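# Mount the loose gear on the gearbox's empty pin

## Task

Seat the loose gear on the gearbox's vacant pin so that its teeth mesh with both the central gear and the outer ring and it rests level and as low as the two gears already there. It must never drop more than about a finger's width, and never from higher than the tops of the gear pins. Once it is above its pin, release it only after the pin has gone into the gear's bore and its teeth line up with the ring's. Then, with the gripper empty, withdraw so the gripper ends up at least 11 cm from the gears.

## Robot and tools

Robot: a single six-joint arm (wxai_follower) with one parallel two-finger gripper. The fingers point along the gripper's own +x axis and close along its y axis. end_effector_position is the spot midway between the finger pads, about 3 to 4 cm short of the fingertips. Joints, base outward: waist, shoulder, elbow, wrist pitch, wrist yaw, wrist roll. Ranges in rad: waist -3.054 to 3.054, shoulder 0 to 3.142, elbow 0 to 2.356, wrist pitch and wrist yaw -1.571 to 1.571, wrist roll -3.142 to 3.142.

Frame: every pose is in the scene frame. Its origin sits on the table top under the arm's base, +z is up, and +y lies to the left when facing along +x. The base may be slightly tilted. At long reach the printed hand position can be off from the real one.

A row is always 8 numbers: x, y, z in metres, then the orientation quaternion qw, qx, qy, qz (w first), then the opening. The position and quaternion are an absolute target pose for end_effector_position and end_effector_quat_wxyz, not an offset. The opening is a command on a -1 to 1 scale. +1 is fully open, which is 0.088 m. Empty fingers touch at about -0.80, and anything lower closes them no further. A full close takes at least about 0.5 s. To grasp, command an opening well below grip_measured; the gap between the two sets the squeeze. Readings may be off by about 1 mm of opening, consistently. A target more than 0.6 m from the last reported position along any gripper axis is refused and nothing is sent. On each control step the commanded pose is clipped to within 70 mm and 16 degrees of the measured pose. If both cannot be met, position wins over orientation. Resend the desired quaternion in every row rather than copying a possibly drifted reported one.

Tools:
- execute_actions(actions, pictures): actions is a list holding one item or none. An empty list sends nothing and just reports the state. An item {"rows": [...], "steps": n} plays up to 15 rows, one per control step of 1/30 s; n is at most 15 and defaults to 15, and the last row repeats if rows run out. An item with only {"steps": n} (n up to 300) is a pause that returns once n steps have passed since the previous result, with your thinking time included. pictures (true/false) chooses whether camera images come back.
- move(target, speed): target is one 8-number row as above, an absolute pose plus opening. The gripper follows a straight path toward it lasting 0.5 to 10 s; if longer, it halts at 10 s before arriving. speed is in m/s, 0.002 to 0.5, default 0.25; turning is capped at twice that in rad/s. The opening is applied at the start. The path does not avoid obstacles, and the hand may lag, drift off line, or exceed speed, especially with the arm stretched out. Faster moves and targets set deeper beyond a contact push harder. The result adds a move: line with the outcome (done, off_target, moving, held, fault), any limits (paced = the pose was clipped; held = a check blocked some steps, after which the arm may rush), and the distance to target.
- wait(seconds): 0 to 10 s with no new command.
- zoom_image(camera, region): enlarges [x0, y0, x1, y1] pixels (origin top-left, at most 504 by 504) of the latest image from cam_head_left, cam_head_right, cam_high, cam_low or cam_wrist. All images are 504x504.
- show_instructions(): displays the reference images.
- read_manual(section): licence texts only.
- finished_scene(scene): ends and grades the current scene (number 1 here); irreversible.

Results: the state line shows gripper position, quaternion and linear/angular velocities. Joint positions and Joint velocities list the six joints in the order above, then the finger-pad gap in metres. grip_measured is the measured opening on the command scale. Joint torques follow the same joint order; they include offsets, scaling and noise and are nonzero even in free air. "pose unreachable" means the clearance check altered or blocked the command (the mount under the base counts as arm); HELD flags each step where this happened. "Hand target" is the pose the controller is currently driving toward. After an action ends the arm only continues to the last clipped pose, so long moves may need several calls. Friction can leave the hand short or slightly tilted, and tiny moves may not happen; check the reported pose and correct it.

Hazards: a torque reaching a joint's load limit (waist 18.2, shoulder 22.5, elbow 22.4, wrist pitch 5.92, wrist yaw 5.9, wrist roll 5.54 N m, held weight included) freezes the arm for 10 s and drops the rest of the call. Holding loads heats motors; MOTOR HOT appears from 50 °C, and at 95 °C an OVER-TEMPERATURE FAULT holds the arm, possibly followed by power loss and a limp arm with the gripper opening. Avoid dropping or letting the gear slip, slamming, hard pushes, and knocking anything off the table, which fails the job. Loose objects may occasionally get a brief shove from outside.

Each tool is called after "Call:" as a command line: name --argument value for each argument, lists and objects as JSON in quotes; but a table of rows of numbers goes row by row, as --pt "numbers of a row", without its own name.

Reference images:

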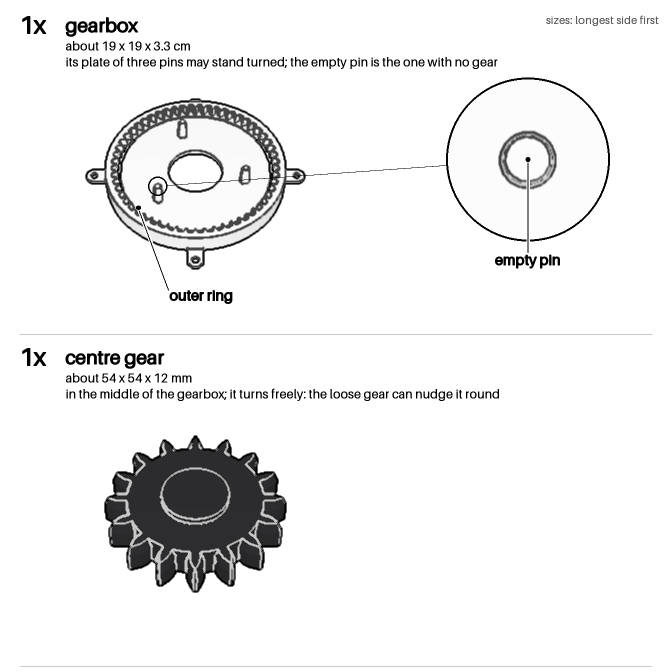

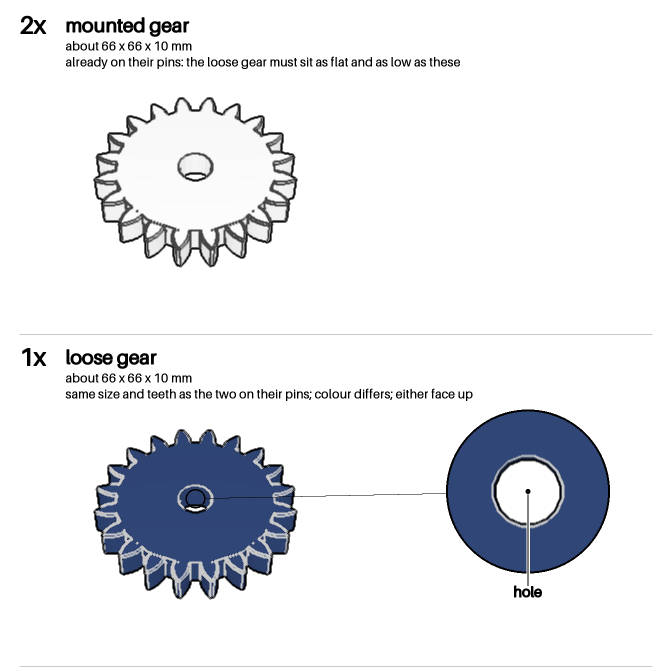

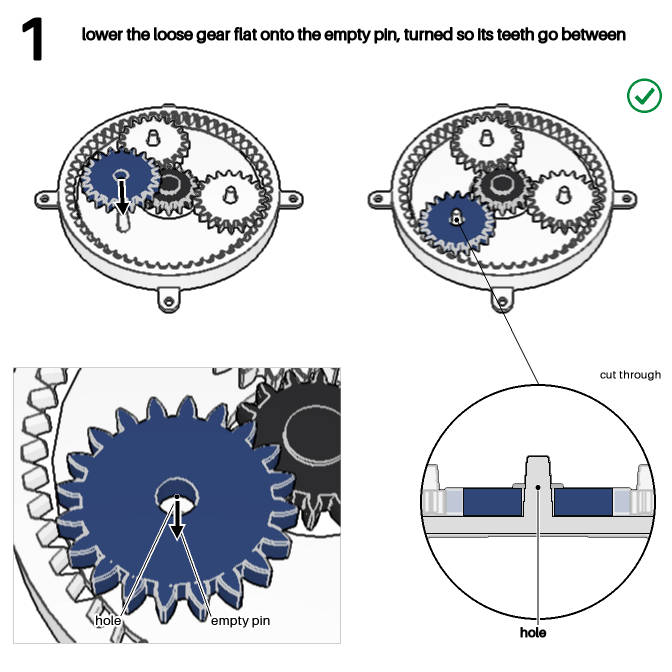

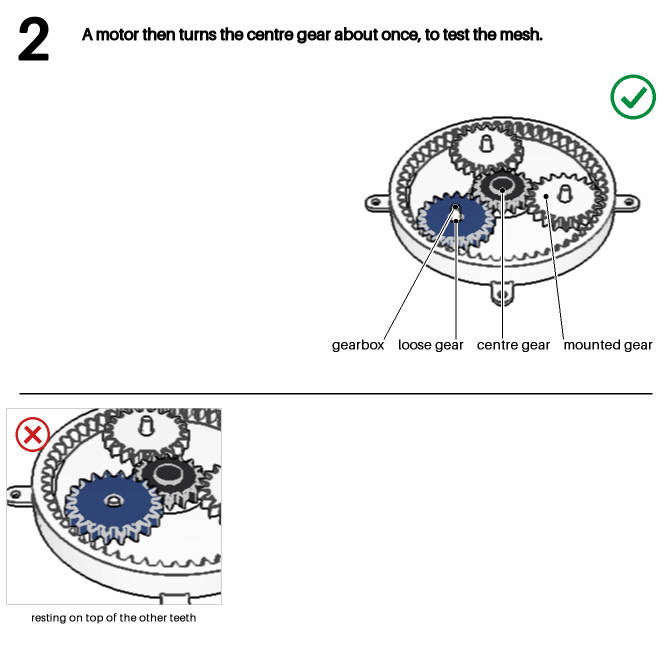

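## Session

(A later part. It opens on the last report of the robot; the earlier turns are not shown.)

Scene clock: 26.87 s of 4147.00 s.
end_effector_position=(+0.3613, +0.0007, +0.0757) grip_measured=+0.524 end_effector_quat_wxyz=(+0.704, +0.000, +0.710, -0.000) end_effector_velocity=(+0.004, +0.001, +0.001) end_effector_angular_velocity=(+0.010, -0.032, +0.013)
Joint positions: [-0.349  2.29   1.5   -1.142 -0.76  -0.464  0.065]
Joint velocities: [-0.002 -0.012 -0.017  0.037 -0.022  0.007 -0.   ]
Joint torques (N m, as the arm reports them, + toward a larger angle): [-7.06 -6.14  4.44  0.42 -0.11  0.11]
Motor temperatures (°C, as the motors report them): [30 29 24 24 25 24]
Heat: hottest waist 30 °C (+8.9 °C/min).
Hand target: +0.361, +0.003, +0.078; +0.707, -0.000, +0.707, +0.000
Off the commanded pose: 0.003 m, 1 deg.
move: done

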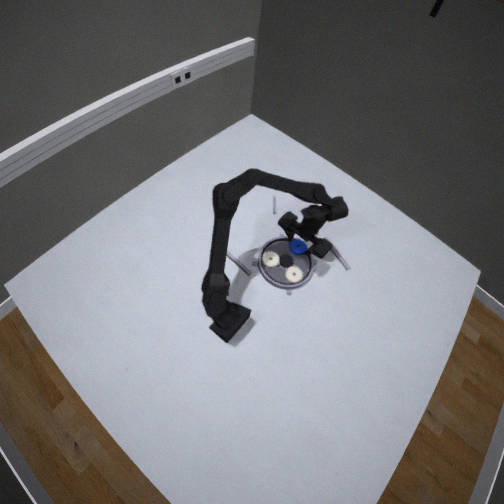

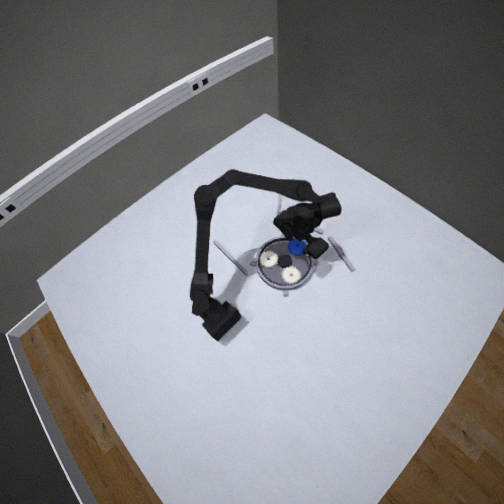

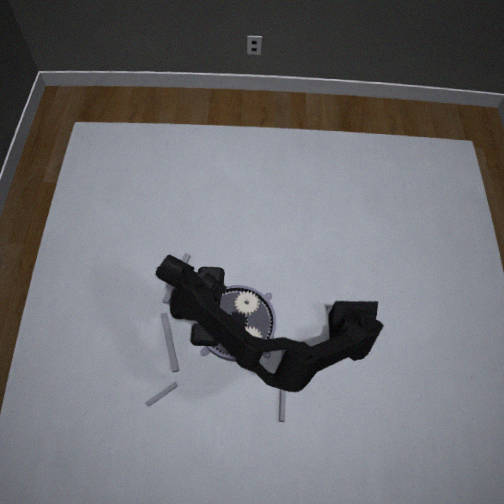

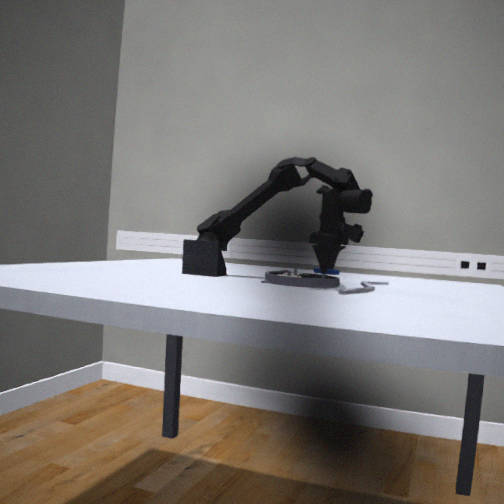

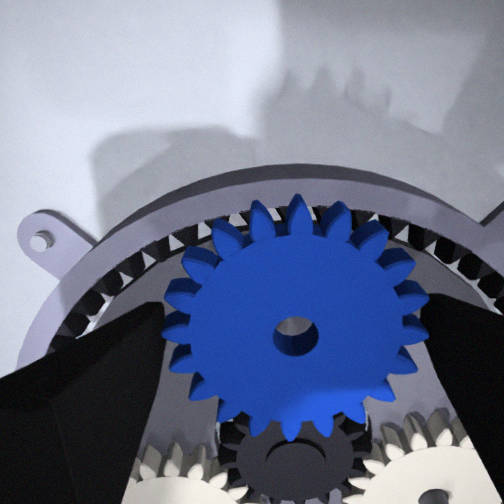

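Call:
move --target '[0.359,0.003,0.07,0.707,0,0.707,0,0.0]' --speed 0.02

Call:
zoom_image --camera "cam_wrist" --region '[150,180,450,480]'

Scene clock: 28.40 s of 4147.00 s.
end_effector_position=(+0.3609, +0.0004, +0.0749) grip_measured=+0.524 end_effector_quat_wxyz=(+0.710, -0.001, +0.704, -0.002) end_effector_velocity=(-0.001, +0.002, +0.001) end_effector_angular_velocity=(+0.004, -0.010, -0.004)
Joint positions: [-0.35   2.274  1.472 -1.106 -0.764 -0.447  0.065]
Joint velocities: [-0.002 -0.012 -0.012  0.007 -0.007  0.007 -0.   ]
Joint torques (N m, as the arm reports them, + toward a larger angle): [-5.81 -5.02  3.78  0.64 -0.12  0.1 ]
Motor temperatures (°C, as the motors report them): [30 29 24 24 25 24]
Heat: hottest waist 30 °C (+8.5 °C/min).
Hand target: +0.359, +0.003, +0.070; +0.707, +0.000, +0.707, -0.000
Off the commanded pose: 0.006 m, 1 deg.
move: done

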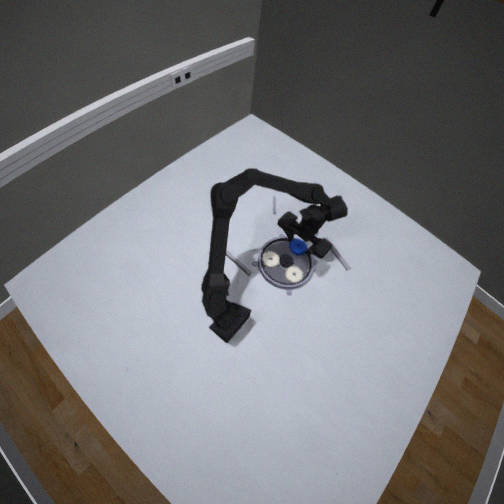

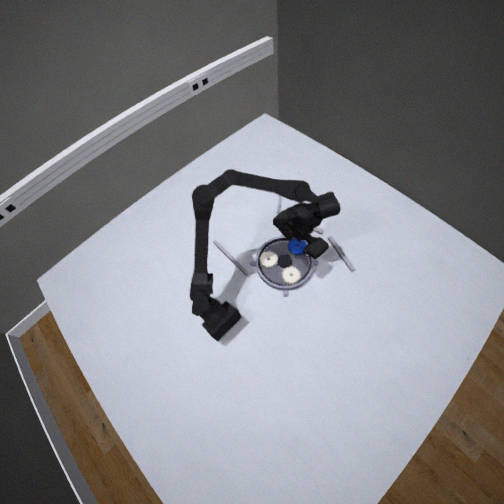

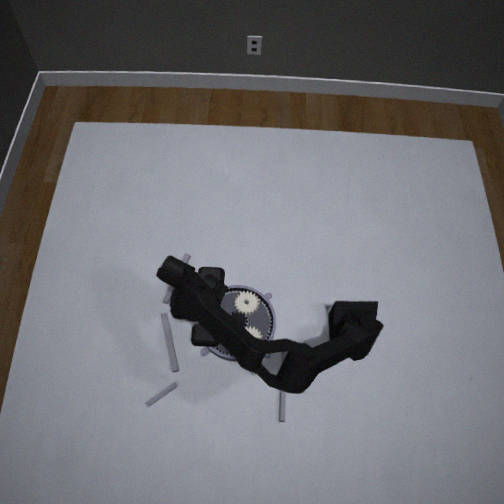

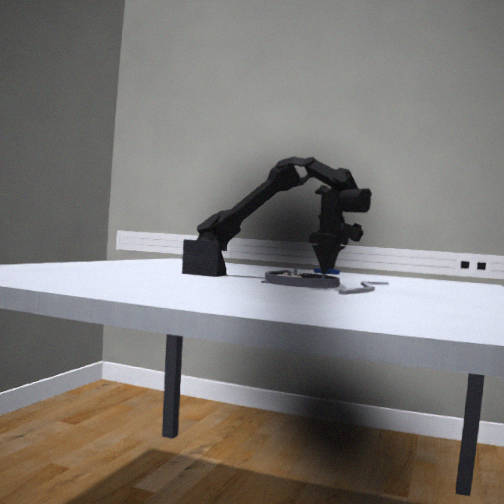

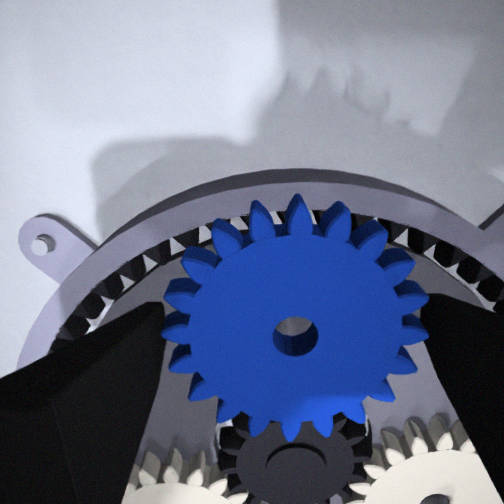

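Region (150, 180, 450, 480) of cam_wrist's 504x504 image, scaled by 1.680, with more detail than that image has.

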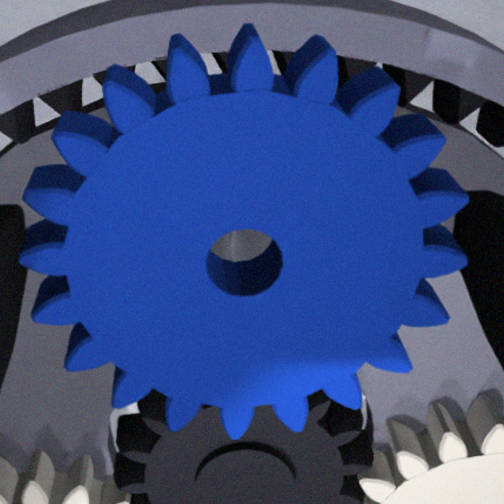

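Call:
move --target '[0.356,0.003,0.08,0.707,0,0.707,0,0.0]' --speed 0.02

Call:
move --target '[0.356,0.003,0.068,0.707,0,0.707,0,0.0]' --speed 0.02

Call:
zoom_image --camera "cam_wrist" --region '[150,180,450,480]'

Scene clock: 30.23 s of 4147.00 s.
end_effector_position=(+0.3559, +0.0019, +0.0757) grip_measured=+0.524 end_effector_quat_wxyz=(+0.704, +0.003, +0.710, -0.000) end_effector_velocity=(-0.003, +0.001, +0.002) end_effector_angular_velocity=(+0.014, +0.005, +0.002)
Joint positions: [-0.353  2.273  1.47  -1.134 -0.763 -0.465  0.065]
Joint velocities: [-0.007  0.002  0.002 -0.022 -0.007 -0.022  0.   ]
Joint torques (N m, as the arm reports them, + toward a larger angle): [-7.3  -5.96  5.33  0.03  0.07 -0.11]
Motor temperatures (°C, as the motors report them): [31 29 24 24 25 24]
Heat: hottest waist 31 °C (+9.9 °C/min).
Hand target: +0.356, +0.003, +0.080; +0.707, -0.000, +0.707, +0.000
Off the commanded pose: 0.004 m, 1 deg.
move: done

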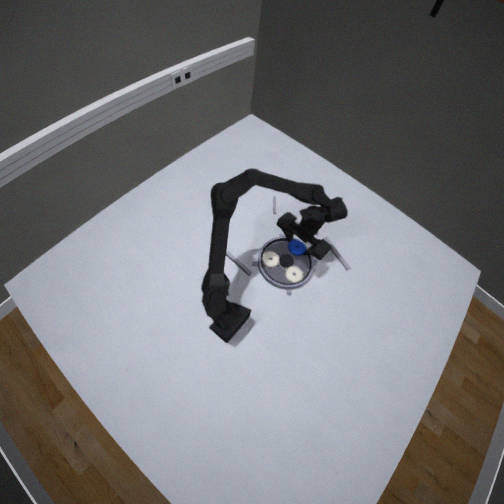

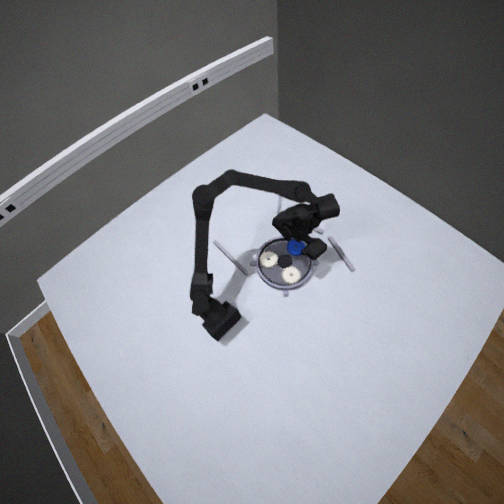

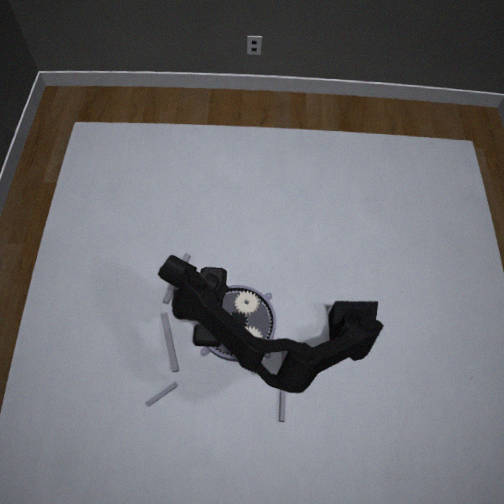

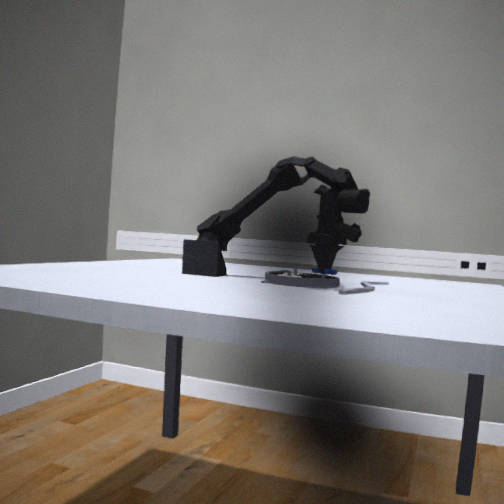

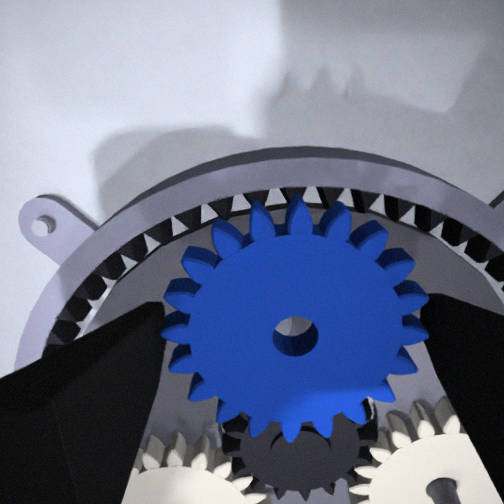

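Scene clock: 30.93 s of 4147.00 s.
end_effector_position=(+0.3573, +0.0004, +0.0747) grip_measured=+0.524 end_effector_quat_wxyz=(+0.711, +0.001, +0.703, -0.003) end_effector_velocity=(-0.001, +0.001, +0.000) end_effector_angular_velocity=(+0.006, -0.007, +0.007)
Joint positions: [-0.353  2.263  1.451 -1.096 -0.764 -0.446  0.065]
Joint velocities: [-0.002 -0.007 -0.012  0.007 -0.007 -0.007 -0.   ]
Joint torques (N m, as the arm reports them, + toward a larger angle): [-5.37 -4.69  3.91  0.94 -0.12  0.13]
Motor temperatures (°C, as the motors report them): [31 29 24 24 25 24]
Heat: hottest waist 31 °C (+9.7 °C/min).
Hand target: +0.356, +0.003, +0.068; +0.707, +0.000, +0.707, -0.000
Off the commanded pose: 0.007 m, 1 deg.
move: done

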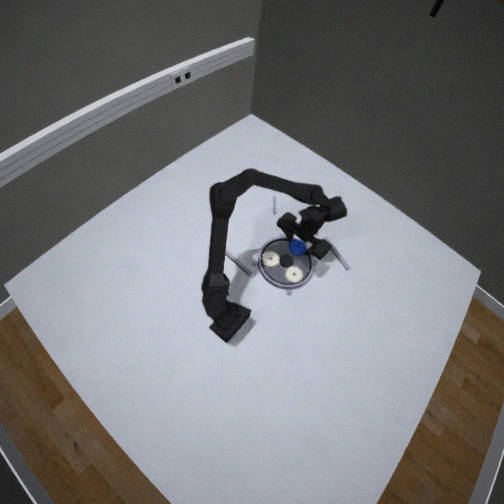

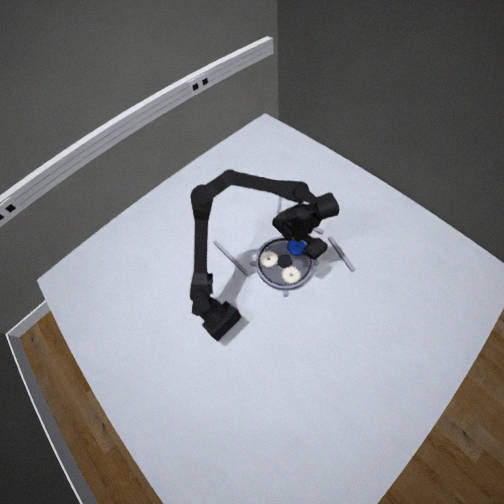

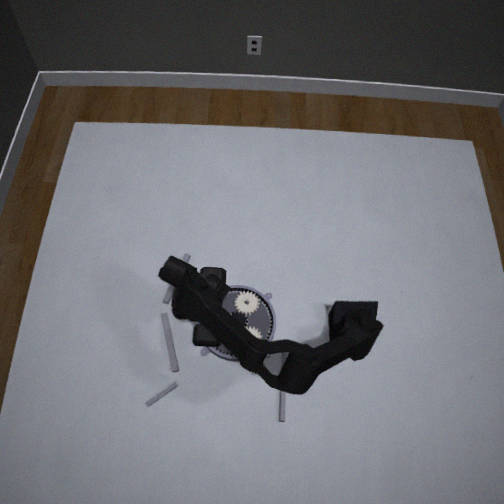

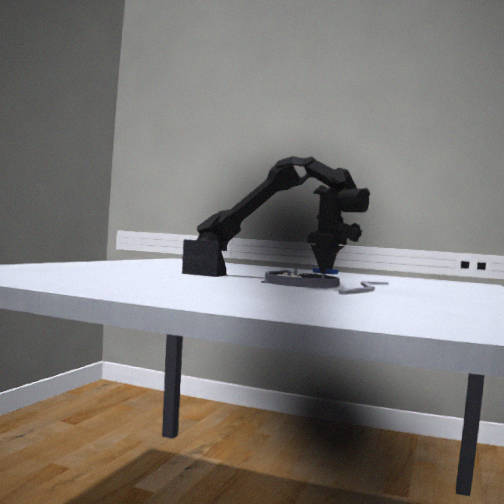

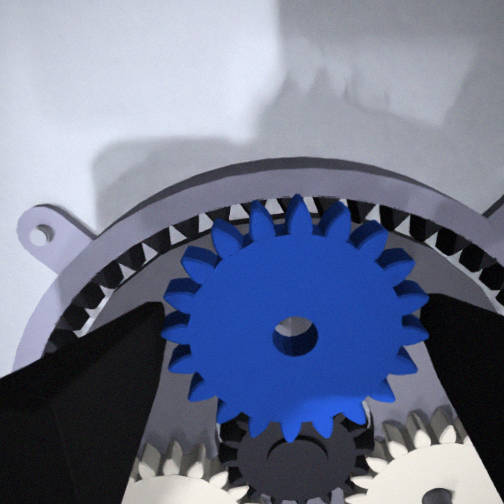

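Region (150, 180, 450, 480) of cam_wrist's 504x504 image, scaled by 1.680, with more detail than that image has.

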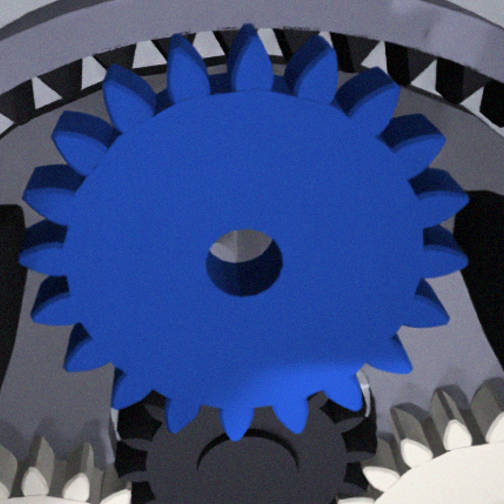

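Call:
move --target '[0.351,0.003,0.081,0.707,0,0.707,0,0.0]' --speed 0.02

Call:
move --target '[0.351,0.003,0.068,0.707,0,0.707,0,0.0]' --speed 0.02

Call:
zoom_image --camera "cam_wrist" --region '[150,180,450,480]'

Scene clock: 32.87 s of 4147.00 s.
end_effector_position=(+0.3514, +0.0021, +0.0764) grip_measured=+0.523 end_effector_quat_wxyz=(+0.704, +0.003, +0.710, -0.000) end_effector_velocity=(-0.002, +0.000, +0.002) end_effector_angular_velocity=(-0.005, +0.003, +0.019)
Joint positions: [-0.357  2.26   1.449 -1.131 -0.761 -0.473  0.065]
Joint velocities: [-0.002 -0.007 -0.002 -0.007  0.007 -0.022 -0.   ]
Joint torques (N m, as the arm reports them, + toward a larger angle): [-7.38 -5.95  5.03  0.03  0.08 -0.11]
Motor temperatures (°C, as the motors report them): [31 29 24 24 25 24]
Heat: hottest waist 31 °C (+9.1 °C/min).
Hand target: +0.351, +0.003, +0.081; +0.707, -0.000, +0.707, +0.000
Off the commanded pose: 0.005 m, 1 deg.
move: done

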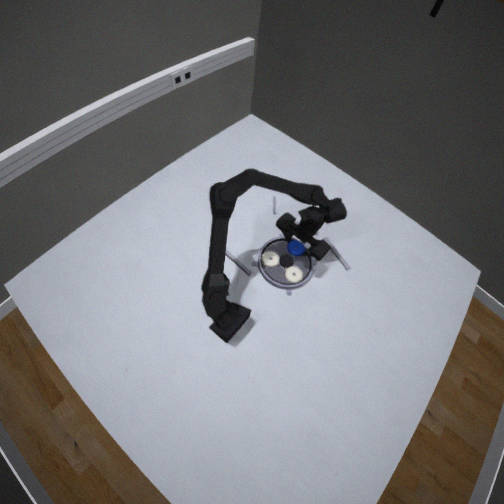

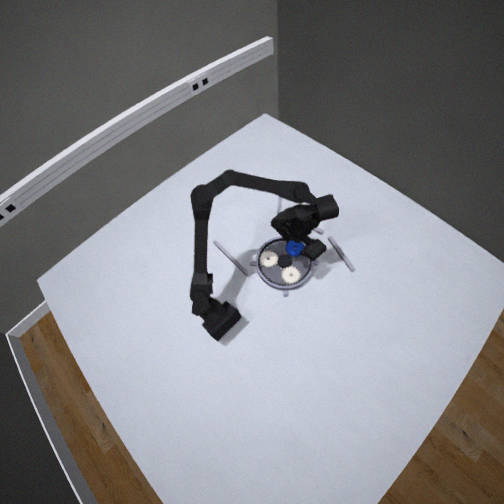

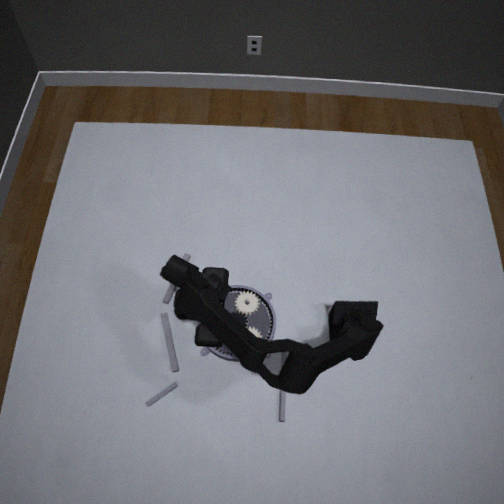

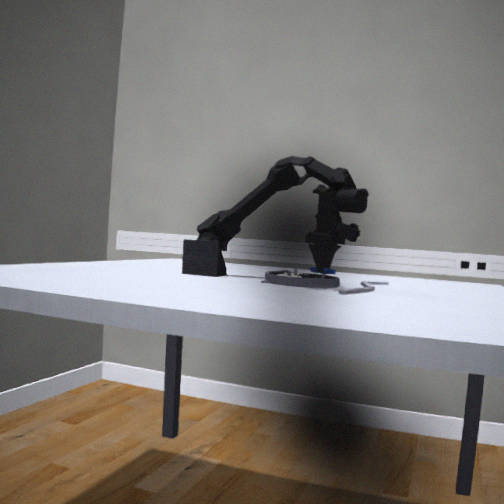

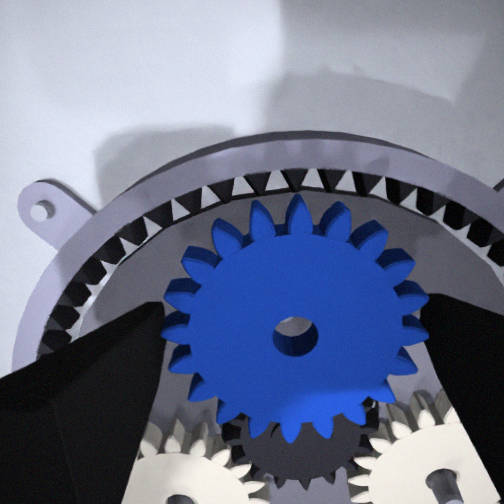

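Scene clock: 33.57 s of 4147.00 s.
end_effector_position=(+0.3528, +0.0008, +0.0745) grip_measured=+0.524 end_effector_quat_wxyz=(+0.711, -0.000, +0.703, -0.002) end_effector_velocity=(-0.001, +0.001, +0.000) end_effector_angular_velocity=(+0.006, -0.007, -0.007)
Joint positions: [-0.356  2.248  1.426 -1.088 -0.764 -0.452  0.065]
Joint velocities: [-0.002 -0.007 -0.012  0.007 -0.007  0.007  0.   ]
Joint torques (N m, as the arm reports them, + toward a larger angle): [-5.39 -4.67  3.77  0.85 -0.07  0.15]
Motor temperatures (°C, as the motors report them): [31 29 24 24 25 24]
Heat: hottest waist 31 °C (+8.9 °C/min).
Hand target: +0.351, +0.003, +0.068; +0.707, +0.000, +0.707, -0.000
Off the commanded pose: 0.007 m, 1 deg.
move: done

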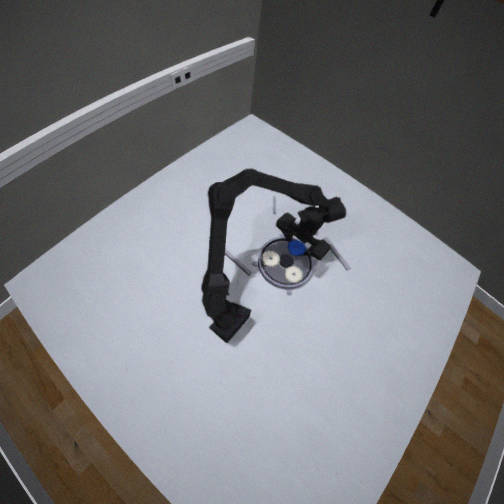

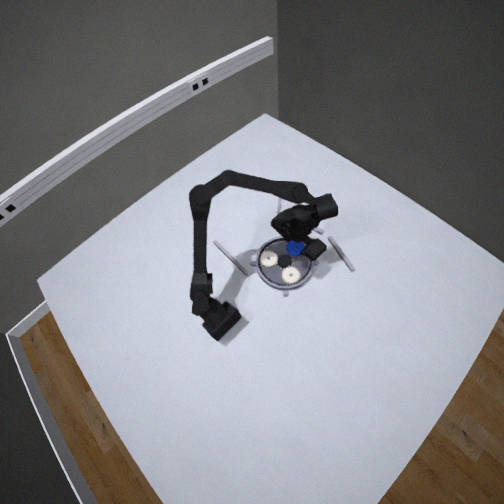

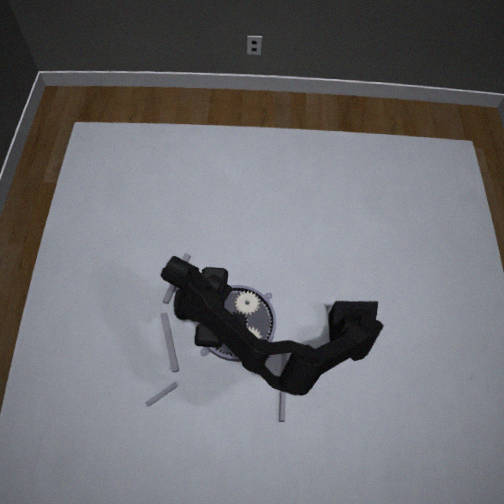

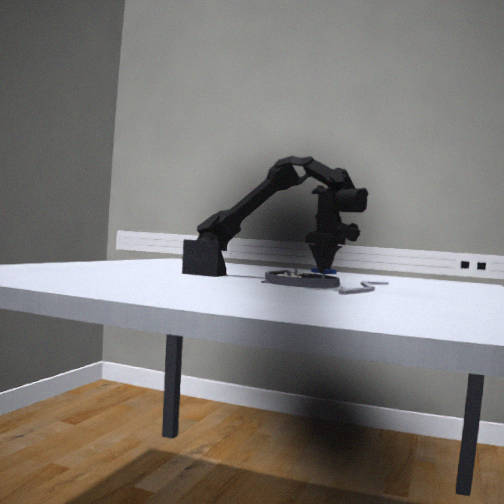

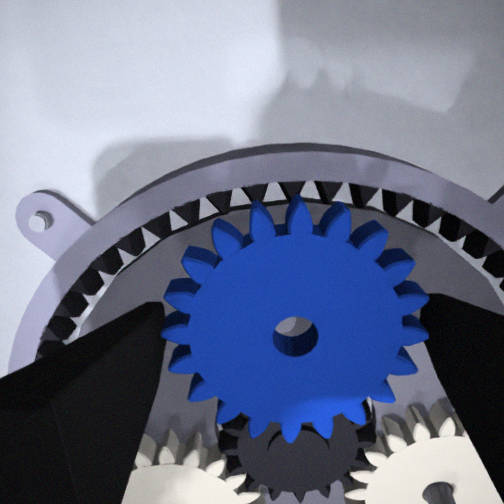

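Region (150, 180, 450, 480) of cam_wrist's 504x504 image, scaled by 1.680, with more detail than that image has.

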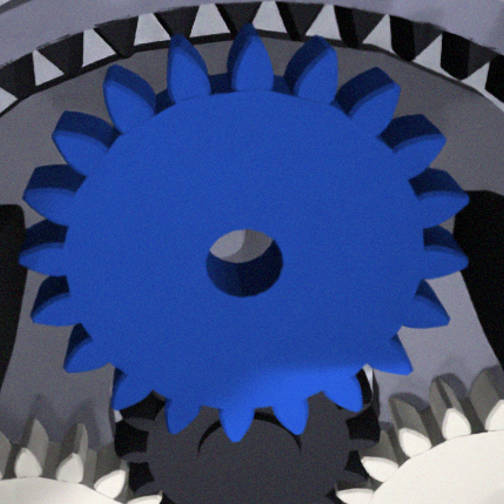

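Call:
move --target '[0.354,0.0055,0.07,0.707,0,0.707,0,0.0]' --speed 0.005

Call:
zoom_image --camera "cam_wrist" --region '[150,180,450,480]'

Scene clock: 36.60 s of 4147.00 s.
end_effector_position=(+0.3531, +0.0019, +0.0745) grip_measured=+0.524 end_effector_quat_wxyz=(+0.711, +0.002, +0.703, -0.003) end_effector_velocity=(-0.002, +0.006, -0.001) end_effector_angular_velocity=(+0.027, +0.006, -0.006)
Joint positions: [-0.354  2.247  1.428 -1.09  -0.766 -0.446  0.065]
Joint velocities: [ 0.002 -0.002 -0.002 -0.022 -0.022 -0.007  0.   ]
Joint torques (N m, as the arm reports them, + toward a larger angle): [-5.3  -4.45  5.77  0.3  -0.05  0.12]
Motor temperatures (°C, as the motors report them): [31 29 24 24 25 24]
Heat: hottest waist 31 °C (+8.2 °C/min).
Hand target: +0.354, +0.006, +0.070; +0.707, -0.000, +0.707, +0.000
Off the commanded pose: 0.006 m, 1 deg.
move: done

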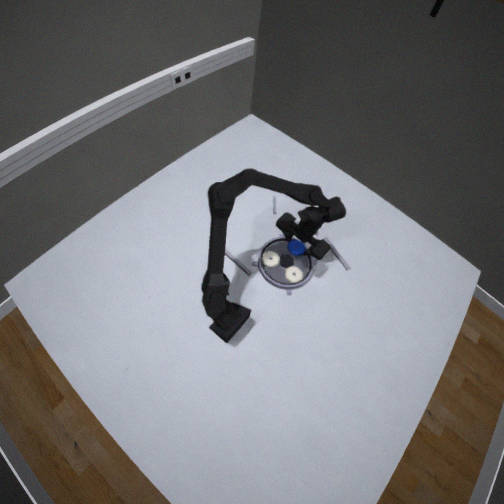

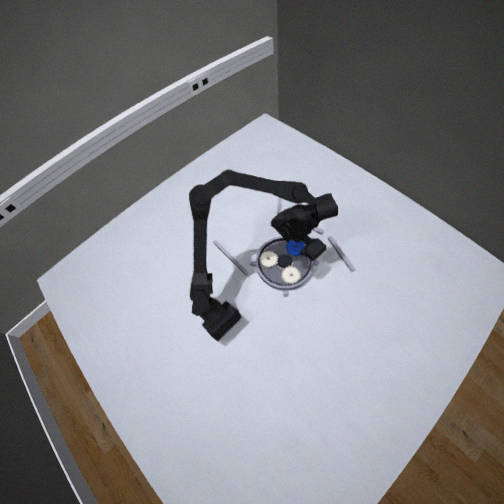

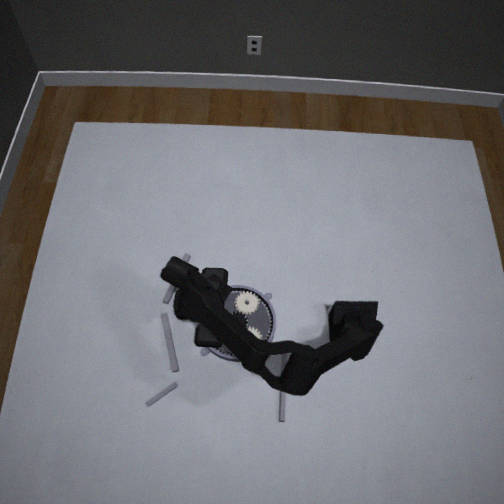

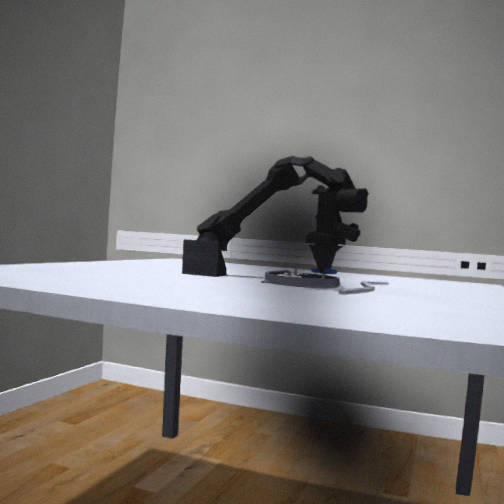

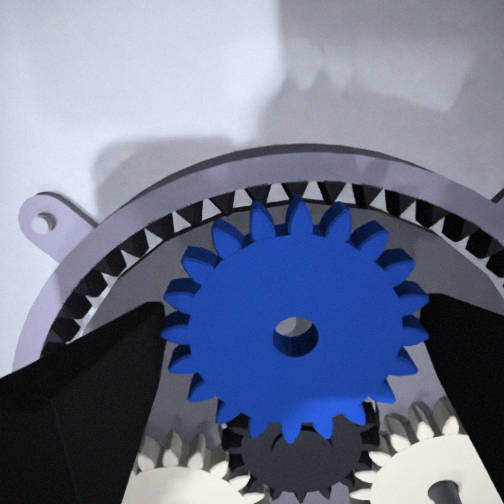

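Region (150, 180, 450, 480) of cam_wrist's 504x504 image, scaled by 1.680, with more detail than that image has.

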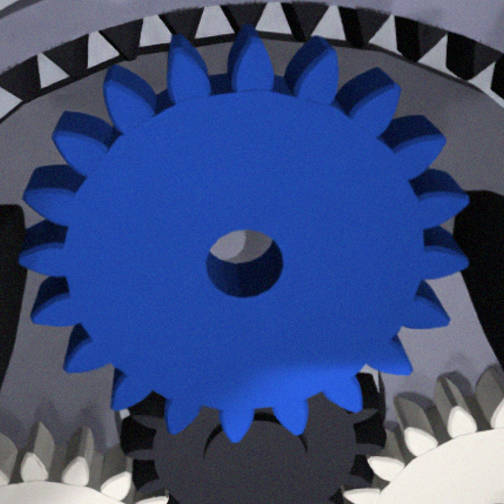

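Call:
move --target '[0.3535,0.007,0.082,0.707,0,0.707,0,0.0]' --speed 0.02

Call:
move --target '[0.3535,0.007,0.068,0.707,0,0.707,0,0.0]' --speed 0.02

Call:
zoom_image --camera "cam_wrist" --region '[150,180,450,480]'

Scene clock: 38.90 s of 4147.00 s.
end_effector_position=(+0.3511, +0.0066, +0.0779) grip_measured=+0.524 end_effector_quat_wxyz=(+0.704, +0.005, +0.710, -0.001) end_effector_velocity=(-0.004, +0.002, +0.003) end_effector_angular_velocity=(+0.002, +0.019, -0.013)
Joint positions: [-0.353  2.247  1.448 -1.139 -0.764 -0.464  0.065]
Joint velocities: [-0.002 -0.002  0.007 -0.037  0.007 -0.007  0.001]
Joint torques (N m, as the arm reports them, + toward a larger angle): [-7.11 -5.16  6.66  0.    0.07 -0.09]
Motor temperatures (°C, as the motors report them): [31 30 25 24 25 24]
Heat: hottest waist 31 °C (+7.7 °C/min).
Hand target: +0.353, +0.007, +0.082; +0.707, +0.000, +0.707, +0.000
Off the commanded pose: 0.005 m, 1 deg.
move: done

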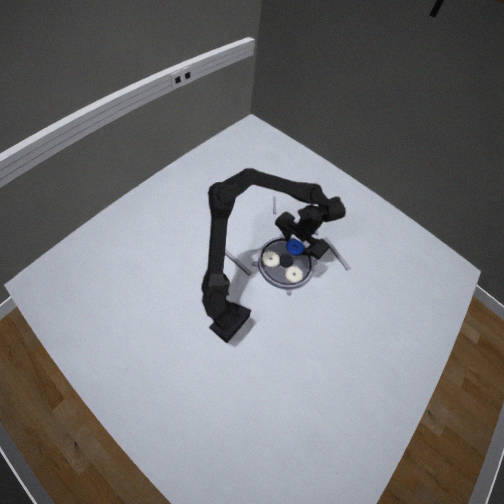

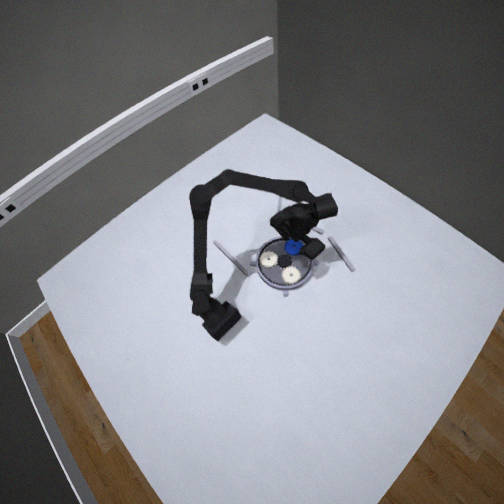

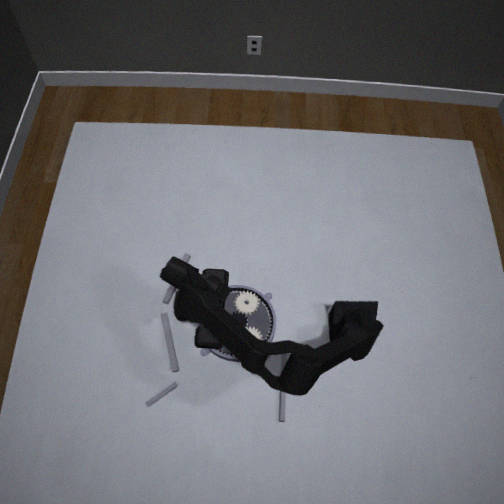

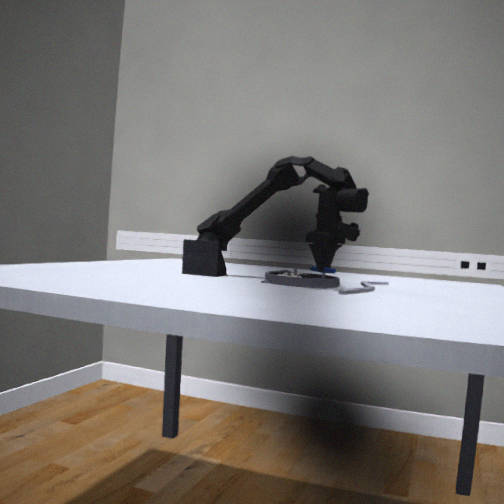

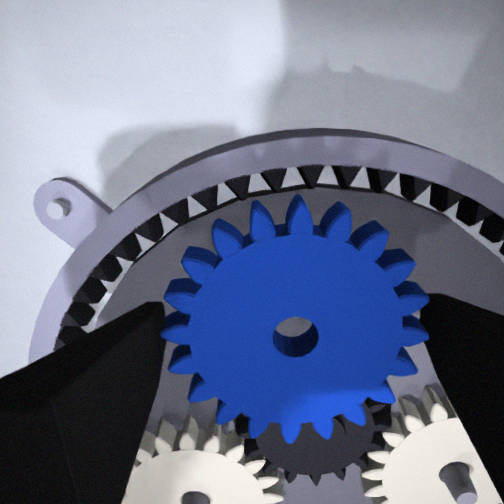

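Scene clock: 39.67 s of 4147.00 s.
end_effector_position=(+0.3542, +0.0069, +0.0688) grip_measured=+0.524 end_effector_quat_wxyz=(+0.706, -0.003, +0.708, +0.000) end_effector_velocity=(+0.001, +0.003, +0.001) end_effector_angular_velocity=(+0.018, -0.016, -0.004)
Joint positions: [-0.331  2.247  1.429 -1.085 -0.765 -0.439  0.065]
Joint velocities: [-0.002 -0.007 -0.007  0.007 -0.022  0.007 -0.001]
Joint torques (N m, as the arm reports them, + toward a larger angle): [-6.8  -4.91  4.56  0.46 -0.14  0.11]
Motor temperatures (°C, as the motors report them): [31 30 25 24 25 24]
Heat: hottest waist 31 °C (+7.6 °C/min).
Hand target: +0.354, +0.007, +0.068; +0.707, -0.000, +0.707, -0.000
Off the commanded pose: 0.001 m, 0 deg.
move: done

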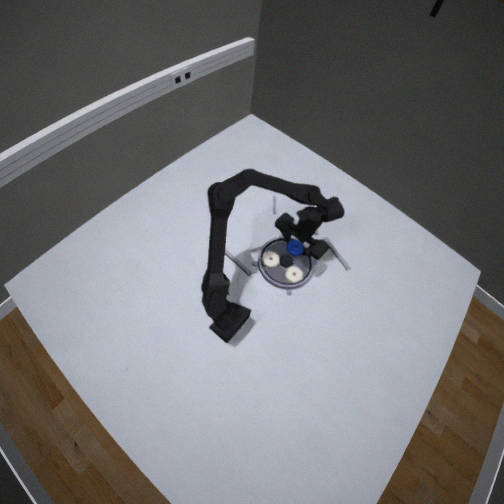

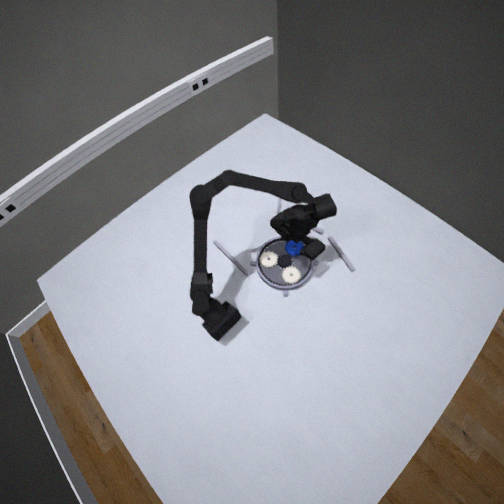

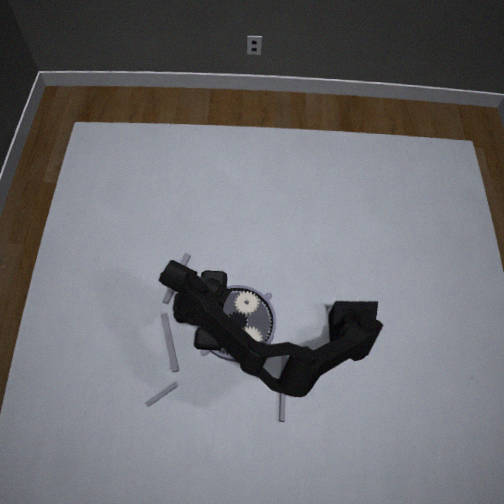

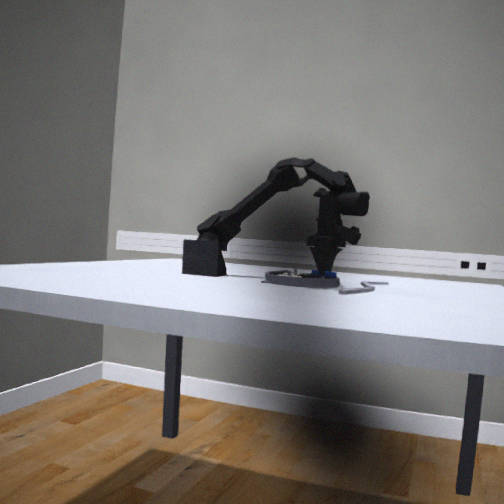

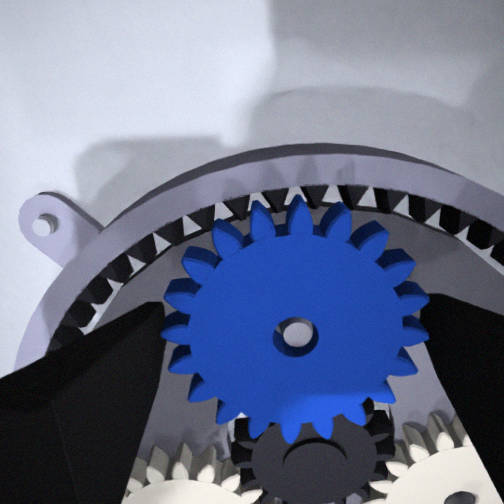

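Region (150, 180, 450, 480) of cam_wrist's 504x504 image, scaled by 1.680, with more detail than that image has.

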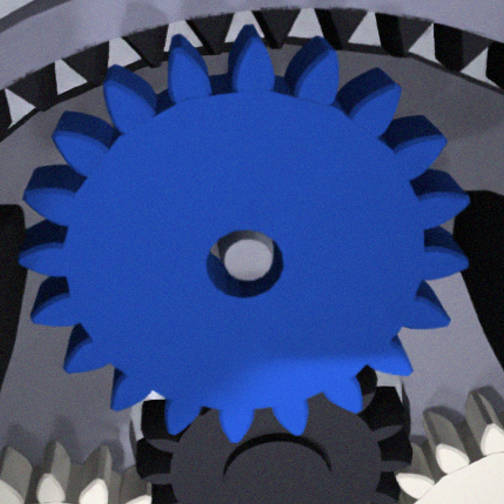

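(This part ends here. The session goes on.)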